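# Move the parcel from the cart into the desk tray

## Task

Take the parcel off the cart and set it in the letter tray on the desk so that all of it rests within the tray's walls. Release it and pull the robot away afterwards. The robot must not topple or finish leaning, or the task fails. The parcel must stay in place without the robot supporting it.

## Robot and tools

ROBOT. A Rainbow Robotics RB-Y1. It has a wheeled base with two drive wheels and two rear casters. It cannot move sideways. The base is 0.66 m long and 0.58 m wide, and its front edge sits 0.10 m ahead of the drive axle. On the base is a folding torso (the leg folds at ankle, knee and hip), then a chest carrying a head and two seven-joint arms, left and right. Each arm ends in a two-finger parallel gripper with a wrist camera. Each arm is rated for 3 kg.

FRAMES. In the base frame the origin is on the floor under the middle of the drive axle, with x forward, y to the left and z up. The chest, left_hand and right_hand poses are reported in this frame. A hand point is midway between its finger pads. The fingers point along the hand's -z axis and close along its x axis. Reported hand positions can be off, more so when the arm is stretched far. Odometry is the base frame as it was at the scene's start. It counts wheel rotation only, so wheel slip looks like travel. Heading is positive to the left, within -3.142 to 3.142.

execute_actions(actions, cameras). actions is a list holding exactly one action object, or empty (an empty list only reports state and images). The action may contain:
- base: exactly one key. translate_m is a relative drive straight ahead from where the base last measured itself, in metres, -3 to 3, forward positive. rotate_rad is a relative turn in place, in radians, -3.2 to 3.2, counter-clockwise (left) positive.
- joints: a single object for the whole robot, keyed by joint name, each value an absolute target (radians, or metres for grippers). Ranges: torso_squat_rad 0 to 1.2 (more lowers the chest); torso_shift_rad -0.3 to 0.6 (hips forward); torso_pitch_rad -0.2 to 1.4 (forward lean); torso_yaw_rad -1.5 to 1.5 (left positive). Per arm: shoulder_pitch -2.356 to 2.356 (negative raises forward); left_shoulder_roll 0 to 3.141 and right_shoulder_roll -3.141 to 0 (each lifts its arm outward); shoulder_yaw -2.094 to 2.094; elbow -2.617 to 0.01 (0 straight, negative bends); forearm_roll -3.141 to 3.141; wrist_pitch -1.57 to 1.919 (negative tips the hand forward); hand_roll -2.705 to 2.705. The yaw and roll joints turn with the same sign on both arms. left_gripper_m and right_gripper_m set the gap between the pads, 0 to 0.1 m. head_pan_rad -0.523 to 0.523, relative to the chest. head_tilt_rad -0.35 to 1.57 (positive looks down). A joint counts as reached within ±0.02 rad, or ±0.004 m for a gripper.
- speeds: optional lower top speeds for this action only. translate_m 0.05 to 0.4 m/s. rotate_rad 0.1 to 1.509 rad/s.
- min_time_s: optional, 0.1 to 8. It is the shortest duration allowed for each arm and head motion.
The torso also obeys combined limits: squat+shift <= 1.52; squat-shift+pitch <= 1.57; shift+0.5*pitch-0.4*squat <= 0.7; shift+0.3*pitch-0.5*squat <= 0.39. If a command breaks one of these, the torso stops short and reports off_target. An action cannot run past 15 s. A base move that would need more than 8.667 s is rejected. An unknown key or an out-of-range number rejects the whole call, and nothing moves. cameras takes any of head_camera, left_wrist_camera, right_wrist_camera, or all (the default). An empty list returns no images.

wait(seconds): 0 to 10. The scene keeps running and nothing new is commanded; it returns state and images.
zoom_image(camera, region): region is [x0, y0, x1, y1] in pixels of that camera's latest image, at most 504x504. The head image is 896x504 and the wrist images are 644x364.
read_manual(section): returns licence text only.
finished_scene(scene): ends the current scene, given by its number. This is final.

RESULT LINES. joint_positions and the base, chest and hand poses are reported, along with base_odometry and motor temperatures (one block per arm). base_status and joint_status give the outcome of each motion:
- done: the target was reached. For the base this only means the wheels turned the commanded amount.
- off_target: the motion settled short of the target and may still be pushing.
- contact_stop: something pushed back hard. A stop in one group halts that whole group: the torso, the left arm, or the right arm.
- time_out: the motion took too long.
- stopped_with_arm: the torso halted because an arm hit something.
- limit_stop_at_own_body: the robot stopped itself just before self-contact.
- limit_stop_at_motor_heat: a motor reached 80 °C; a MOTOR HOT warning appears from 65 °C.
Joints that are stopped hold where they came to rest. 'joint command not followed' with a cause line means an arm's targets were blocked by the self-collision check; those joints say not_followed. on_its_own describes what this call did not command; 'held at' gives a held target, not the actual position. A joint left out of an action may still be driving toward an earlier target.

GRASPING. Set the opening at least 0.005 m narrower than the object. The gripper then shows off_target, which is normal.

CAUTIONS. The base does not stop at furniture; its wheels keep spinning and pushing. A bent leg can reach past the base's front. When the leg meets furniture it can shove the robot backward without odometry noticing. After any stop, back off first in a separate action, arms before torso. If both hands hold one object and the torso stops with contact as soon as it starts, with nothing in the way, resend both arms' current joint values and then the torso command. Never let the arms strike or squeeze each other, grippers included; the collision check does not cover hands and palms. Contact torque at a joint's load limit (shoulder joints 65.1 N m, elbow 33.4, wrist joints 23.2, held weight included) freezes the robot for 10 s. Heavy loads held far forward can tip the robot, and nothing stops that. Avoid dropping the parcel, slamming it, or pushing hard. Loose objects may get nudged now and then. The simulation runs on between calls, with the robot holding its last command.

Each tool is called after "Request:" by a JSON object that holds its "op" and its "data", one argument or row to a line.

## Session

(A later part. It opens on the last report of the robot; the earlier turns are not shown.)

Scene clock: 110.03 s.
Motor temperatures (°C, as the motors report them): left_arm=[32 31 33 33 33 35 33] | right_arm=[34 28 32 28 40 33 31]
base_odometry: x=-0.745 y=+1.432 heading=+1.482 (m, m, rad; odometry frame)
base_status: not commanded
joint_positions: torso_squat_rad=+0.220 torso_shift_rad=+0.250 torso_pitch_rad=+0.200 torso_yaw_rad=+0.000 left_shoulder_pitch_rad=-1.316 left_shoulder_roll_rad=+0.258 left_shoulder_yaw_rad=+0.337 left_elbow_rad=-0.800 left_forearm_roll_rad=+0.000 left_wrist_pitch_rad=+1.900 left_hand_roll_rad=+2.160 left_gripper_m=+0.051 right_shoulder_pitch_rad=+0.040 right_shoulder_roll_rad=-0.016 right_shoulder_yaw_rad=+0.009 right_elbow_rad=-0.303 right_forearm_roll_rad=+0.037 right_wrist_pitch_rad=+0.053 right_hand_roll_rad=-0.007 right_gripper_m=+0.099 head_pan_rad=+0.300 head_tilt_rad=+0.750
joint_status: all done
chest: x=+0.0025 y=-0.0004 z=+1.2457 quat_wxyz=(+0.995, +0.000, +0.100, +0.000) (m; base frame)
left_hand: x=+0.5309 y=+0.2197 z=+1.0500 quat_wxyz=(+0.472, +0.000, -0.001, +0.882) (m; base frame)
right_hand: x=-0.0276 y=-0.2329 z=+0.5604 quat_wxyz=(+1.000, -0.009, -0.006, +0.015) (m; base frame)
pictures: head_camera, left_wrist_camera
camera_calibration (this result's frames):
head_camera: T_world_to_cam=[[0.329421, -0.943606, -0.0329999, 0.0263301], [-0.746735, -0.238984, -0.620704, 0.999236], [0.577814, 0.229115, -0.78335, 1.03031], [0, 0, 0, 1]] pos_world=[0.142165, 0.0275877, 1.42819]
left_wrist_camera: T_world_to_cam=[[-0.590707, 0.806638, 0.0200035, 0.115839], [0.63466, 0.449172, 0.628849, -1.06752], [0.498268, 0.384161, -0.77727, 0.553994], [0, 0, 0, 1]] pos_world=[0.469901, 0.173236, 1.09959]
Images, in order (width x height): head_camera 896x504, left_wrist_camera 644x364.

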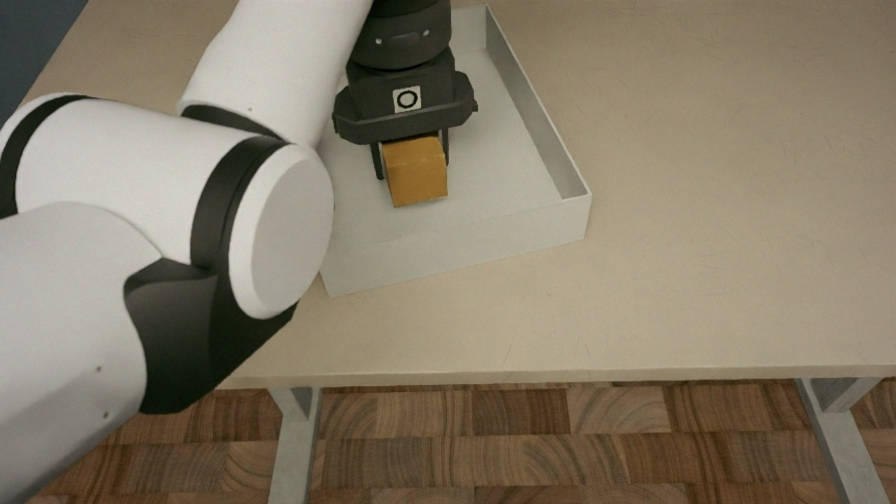

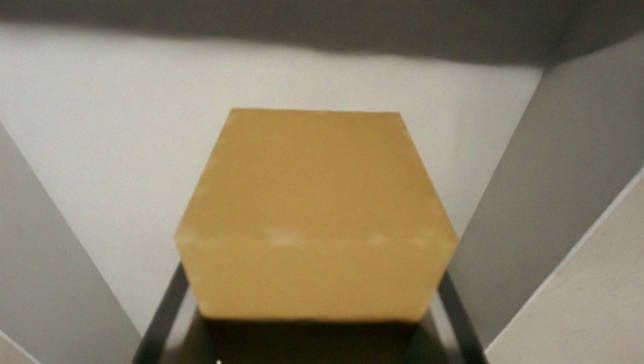

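Request:
{"op": "execute_actions", "data": {
  "actions": [
    {"joints":{"torso_squat_rad":0.29}}
  ],
  "cameras": ["head_camera","left_wrist_camera"]
}}

Request:
{"op": "zoom_image", "data": {
  "camera": "head_camera",
  "region": [320,80,520,260]
}}

Scene clock: 114.60 s.
Motor temperatures (°C, as the motors report them): left_arm=[32 31 33 33 33 35 33] | right_arm=[34 28 32 28 40 33 31]
base_odometry: x=-0.745 y=+1.432 heading=+1.482 (m, m, rad; odometry frame)
base_status: not commanded
joint_positions: torso_squat_rad=+0.290 torso_shift_rad=+0.250 torso_pitch_rad=+0.200 torso_yaw_rad=+0.000 left_shoulder_pitch_rad=-1.316 left_shoulder_roll_rad=+0.258 left_shoulder_yaw_rad=+0.337 left_elbow_rad=-0.800 left_forearm_roll_rad=+0.000 left_wrist_pitch_rad=+1.900 left_hand_roll_rad=+2.160 left_gripper_m=+0.051 right_shoulder_pitch_rad=+0.040 right_shoulder_roll_rad=-0.016 right_shoulder_yaw_rad=+0.009 right_elbow_rad=-0.303 right_forearm_roll_rad=+0.037 right_wrist_pitch_rad=+0.053 right_hand_roll_rad=-0.007 right_gripper_m=+0.099 head_pan_rad=+0.300 head_tilt_rad=+0.750
joint_status: all done
chest: x=-0.0007 y=-0.0004 z=+1.2337 quat_wxyz=(+0.995, +0.000, +0.100, +0.000) (m; base frame)
left_hand: x=+0.5278 y=+0.2197 z=+1.0381 quat_wxyz=(+0.472, +0.000, -0.001, +0.882) (m; base frame)
right_hand: x=-0.0307 y=-0.2329 z=+0.5485 quat_wxyz=(+1.000, -0.009, -0.006, +0.015) (m; base frame)
pictures: head_camera, left_wrist_camera
camera_calibration (this result's frames):
head_camera: T_world_to_cam=[[0.329426, -0.943606, -0.0329467, 0.0269131], [-0.746636, -0.238985, -0.620822, 0.989607], [0.577938, 0.229114, -0.783259, 1.02266], [0, 0, 0, 1]] pos_world=[0.138978, 0.0275911, 1.41626]
left_wrist_camera: T_world_to_cam=[[-0.59071, 0.806638, 0.019908, 0.114329], [0.634559, 0.449172, 0.628951, -1.05813], [0.498394, 0.384161, -0.77719, 0.546178], [0, 0, 0, 1]] pos_world=[0.466768, 0.173239, 1.08772]
Images, in order (width x height): head_camera 896x504, left_wrist_camera 644x364.

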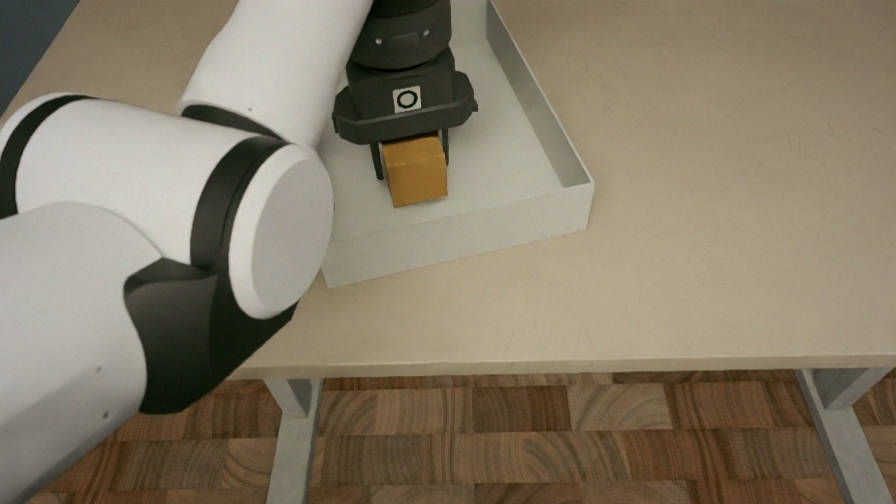

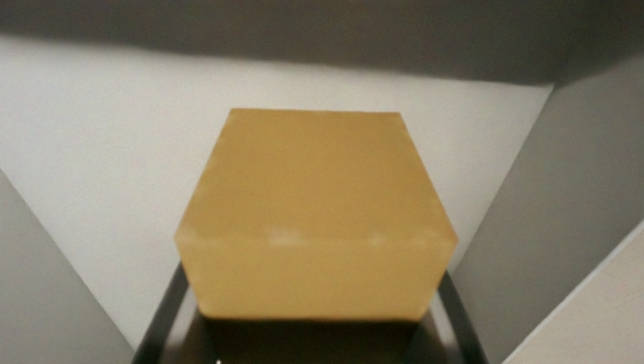

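Region (320, 80, 520, 260) of head_camera's 896x504 image, scaled by 2.520, with more detail than that image has; it fills the top 454 rows of this view, and the rest is white.

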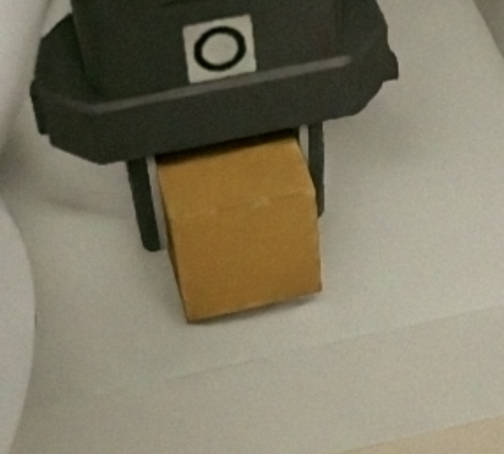

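Request:
{"op": "execute_actions", "data": {
  "actions": [
    {"joints":{"torso_squat_rad":0.33}}
  ],
  "cameras": ["left_wrist_camera"]
}}

Request:
{"op": "execute_actions", "data": {
  "actions": [
    {"joints":{"left_gripper_m":0.085}}
  ],
  "cameras": ["left_wrist_camera"]
}}

Request:
{"op": "execute_actions", "data": {
  "actions": [
    {"joints":{"torso_squat_rad":0.05,"torso_pitch_rad":0.09}}
  ],
  "cameras": []
}}

Request:
{"op": "execute_actions", "data": {
  "actions": [
    {"base":{"translate_m":-0.6},"joints":{"head_tilt_rad":0.45,"head_pan_rad":0}}
  ],
  "cameras": ["head_camera"]
}}

Scene clock: 120.83 s.
Motor temperatures (°C, as the motors report them): left_arm=[32 31 33 33 33 35 33] | right_arm=[34 28 32 28 40 33 31]
base_odometry: x=-0.745 y=+1.432 heading=+1.482 (m, m, rad; odometry frame)
base_status: not commanded
joint_positions: torso_squat_rad=+0.330 torso_shift_rad=+0.250 torso_pitch_rad=+0.200 torso_yaw_rad=+0.000 left_shoulder_pitch_rad=-1.316 left_shoulder_roll_rad=+0.258 left_shoulder_yaw_rad=+0.337 left_elbow_rad=-0.800 left_forearm_roll_rad=+0.000 left_wrist_pitch_rad=+1.900 left_hand_roll_rad=+2.160 left_gripper_m=+0.051 right_shoulder_pitch_rad=+0.040 right_shoulder_roll_rad=-0.016 right_shoulder_yaw_rad=+0.009 right_elbow_rad=-0.303 right_forearm_roll_rad=+0.037 right_wrist_pitch_rad=+0.053 right_hand_roll_rad=-0.007 right_gripper_m=+0.099 head_pan_rad=+0.300 head_tilt_rad=+0.750
joint_status: all done
chest: x=-0.0028 y=-0.0004 z=+1.2254 quat_wxyz=(+0.995, +0.000, +0.100, +0.000) (m; base frame)
left_hand: x=+0.5257 y=+0.2197 z=+1.0298 quat_wxyz=(+0.472, +0.000, -0.001, +0.882) (m; base frame)
right_hand: x=-0.0328 y=-0.2329 z=+0.5402 quat_wxyz=(+1.000, -0.009, -0.006, +0.015) (m; base frame)
pictures: left_wrist_camera
camera_calibration (this result's frames):
left_wrist_camera: T_world_to_cam=[[-0.590711, 0.806638, 0.0199045, 0.113245], [0.634555, 0.449172, 0.628955, -1.05159], [0.498398, 0.384161, -0.777187, 0.540799], [0, 0, 0, 1]] pos_world=[0.46465, 0.173242, 1.07945]
Images, in order (width x height): left_wrist_camera 644x364.

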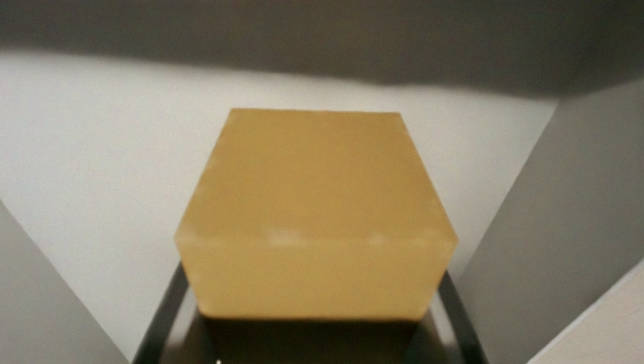

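Scene clock: 121.87 s.
Motor temperatures (°C, as the motors report them): left_arm=[32 31 33 33 33 35 33] | right_arm=[34 28 32 28 40 33 31]
base_odometry: x=-0.745 y=+1.432 heading=+1.482 (m, m, rad; odometry frame)
base_status: not commanded
joint_positions: torso_squat_rad=+0.330 torso_shift_rad=+0.250 torso_pitch_rad=+0.200 torso_yaw_rad=+0.000 left_shoulder_pitch_rad=-1.316 left_shoulder_roll_rad=+0.258 left_shoulder_yaw_rad=+0.337 left_elbow_rad=-0.800 left_forearm_roll_rad=+0.000 left_wrist_pitch_rad=+1.900 left_hand_roll_rad=+2.160 left_gripper_m=+0.085 right_shoulder_pitch_rad=+0.040 right_shoulder_roll_rad=-0.016 right_shoulder_yaw_rad=+0.009 right_elbow_rad=-0.303 right_forearm_roll_rad=+0.037 right_wrist_pitch_rad=+0.053 right_hand_roll_rad=-0.007 right_gripper_m=+0.099 head_pan_rad=+0.300 head_tilt_rad=+0.750
joint_status: all done
chest: x=-0.0028 y=-0.0004 z=+1.2254 quat_wxyz=(+0.995, +0.000, +0.100, +0.000) (m; base frame)
left_hand: x=+0.5257 y=+0.2197 z=+1.0298 quat_wxyz=(+0.472, +0.000, -0.001, +0.882) (m; base frame)
right_hand: x=-0.0328 y=-0.2329 z=+0.5402 quat_wxyz=(+1.000, -0.009, -0.006, +0.015) (m; base frame)
pictures: left_wrist_camera
camera_calibration (this result's frames):
left_wrist_camera: T_world_to_cam=[[-0.590711, 0.806637, 0.019904, 0.113246], [0.634554, 0.449173, 0.628955, -1.05159], [0.498398, 0.384161, -0.777187, 0.540799], [0, 0, 0, 1]] pos_world=[0.46465, 0.173242, 1.07945]
Images, in order (width x height): left_wrist_camera 644x364.

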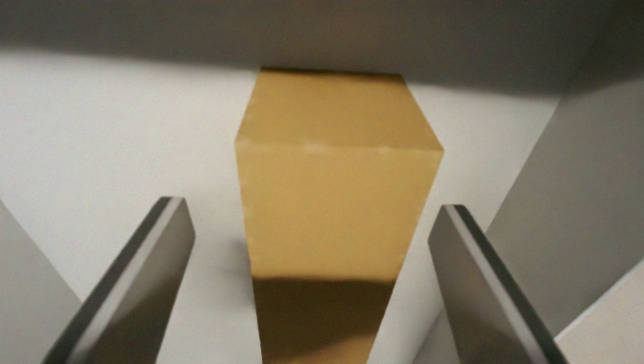

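Scene clock: 123.60 s.
Motor temperatures (°C, as the motors report them): left_arm=[32 31 33 33 33 35 33] | right_arm=[34 28 32 28 40 33 31]
base_odometry: x=-0.745 y=+1.432 heading=+1.482 (m, m, rad; odometry frame)
base_status: not commanded
joint_positions: torso_squat_rad=+0.050 torso_shift_rad=+0.250 torso_pitch_rad=+0.090 torso_yaw_rad=+0.000 left_shoulder_pitch_rad=-1.316 left_shoulder_roll_rad=+0.258 left_shoulder_yaw_rad=+0.337 left_elbow_rad=-0.800 left_forearm_roll_rad=+0.000 left_wrist_pitch_rad=+1.900 left_hand_roll_rad=+2.160 left_gripper_m=+0.085 right_shoulder_pitch_rad=+0.040 right_shoulder_roll_rad=-0.016 right_shoulder_yaw_rad=+0.009 right_elbow_rad=-0.303 right_forearm_roll_rad=+0.037 right_wrist_pitch_rad=+0.053 right_hand_roll_rad=-0.007 right_gripper_m=+0.099 head_pan_rad=+0.300 head_tilt_rad=+0.750
joint_status: all done
chest: x=-0.0273 y=-0.0004 z=+1.2661 quat_wxyz=(+0.999, +0.000, +0.045, +0.000) (m; base frame)
left_hand: x=+0.5194 y=+0.2196 z=+1.1296 quat_wxyz=(+0.471, -0.049, -0.027, +0.881) (m; base frame)
right_hand: x=+0.0180 y=-0.2329 z=+0.5817 quat_wxyz=(+0.998, -0.010, -0.061, +0.014) (m; base frame)
pictures: none
No camera images: the call's "cameras" was empty. Leave "cameras" out to get every camera's image.

Scene clock: 126.80 s.
Motor temperatures (°C, as the motors report them): left_arm=[32 31 33 33 33 35 33] | right_arm=[34 28 32 28 40 33 31]
base_odometry: x=-0.798 y=+0.835 heading=+1.482 (m, m, rad; odometry frame)
base_status: done
joint_positions: torso_squat_rad=+0.050 torso_shift_rad=+0.250 torso_pitch_rad=+0.090 torso_yaw_rad=+0.000 left_shoulder_pitch_rad=-1.316 left_shoulder_roll_rad=+0.258 left_shoulder_yaw_rad=+0.337 left_elbow_rad=-0.800 left_forearm_roll_rad=+0.000 left_wrist_pitch_rad=+1.900 left_hand_roll_rad=+2.160 left_gripper_m=+0.085 right_shoulder_pitch_rad=+0.040 right_shoulder_roll_rad=-0.016 right_shoulder_yaw_rad=+0.009 right_elbow_rad=-0.303 right_forearm_roll_rad=+0.037 right_wrist_pitch_rad=+0.053 right_hand_roll_rad=-0.007 right_gripper_m=+0.099 head_pan_rad=+0.000 head_tilt_rad=+0.450
joint_status: all done
chest: x=-0.0273 y=-0.0004 z=+1.2661 quat_wxyz=(+0.999, +0.000, +0.045, +0.000) (m; base frame)
left_hand: x=+0.5195 y=+0.2196 z=+1.1297 quat_wxyz=(+0.471, -0.049, -0.027, +0.881) (m; base frame)
right_hand: x=+0.0180 y=-0.2329 z=+0.5817 quat_wxyz=(+0.998, -0.010, -0.061, +0.014) (m; base frame)
pictures: head_camera
camera_calibration (this result's frames):
head_camera: T_world_to_cam=[[0.028007, -0.998817, 0.0397549, -0.0586587], [-0.480125, -0.0483241, -0.875868, 1.34728], [0.876753, 0.00544314, -0.480911, 0.633815], [0, 0, 0, 1]] pos_world=[0.0928092, 0.003067, 1.48718]
Images, in order (width x height): head_camera 896x504.

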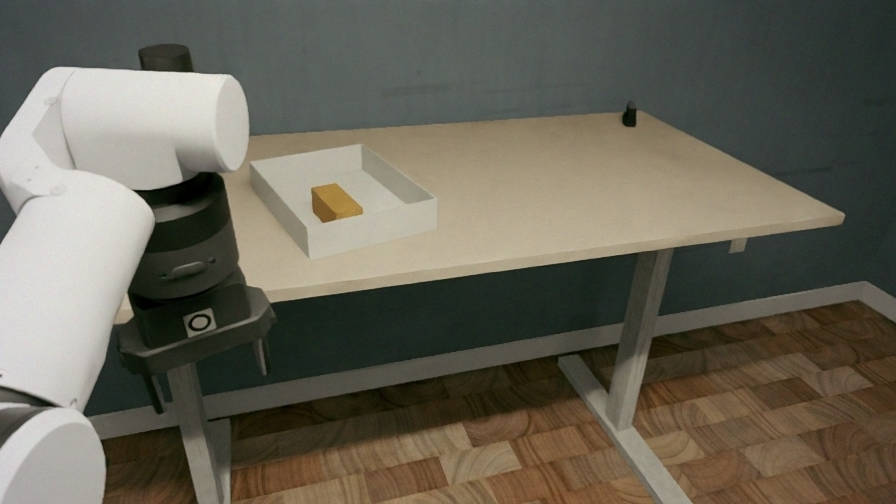

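Request:
{"op": "finished_scene", "data": {
  "scene": 1
}}

The scene is finished: the task was done.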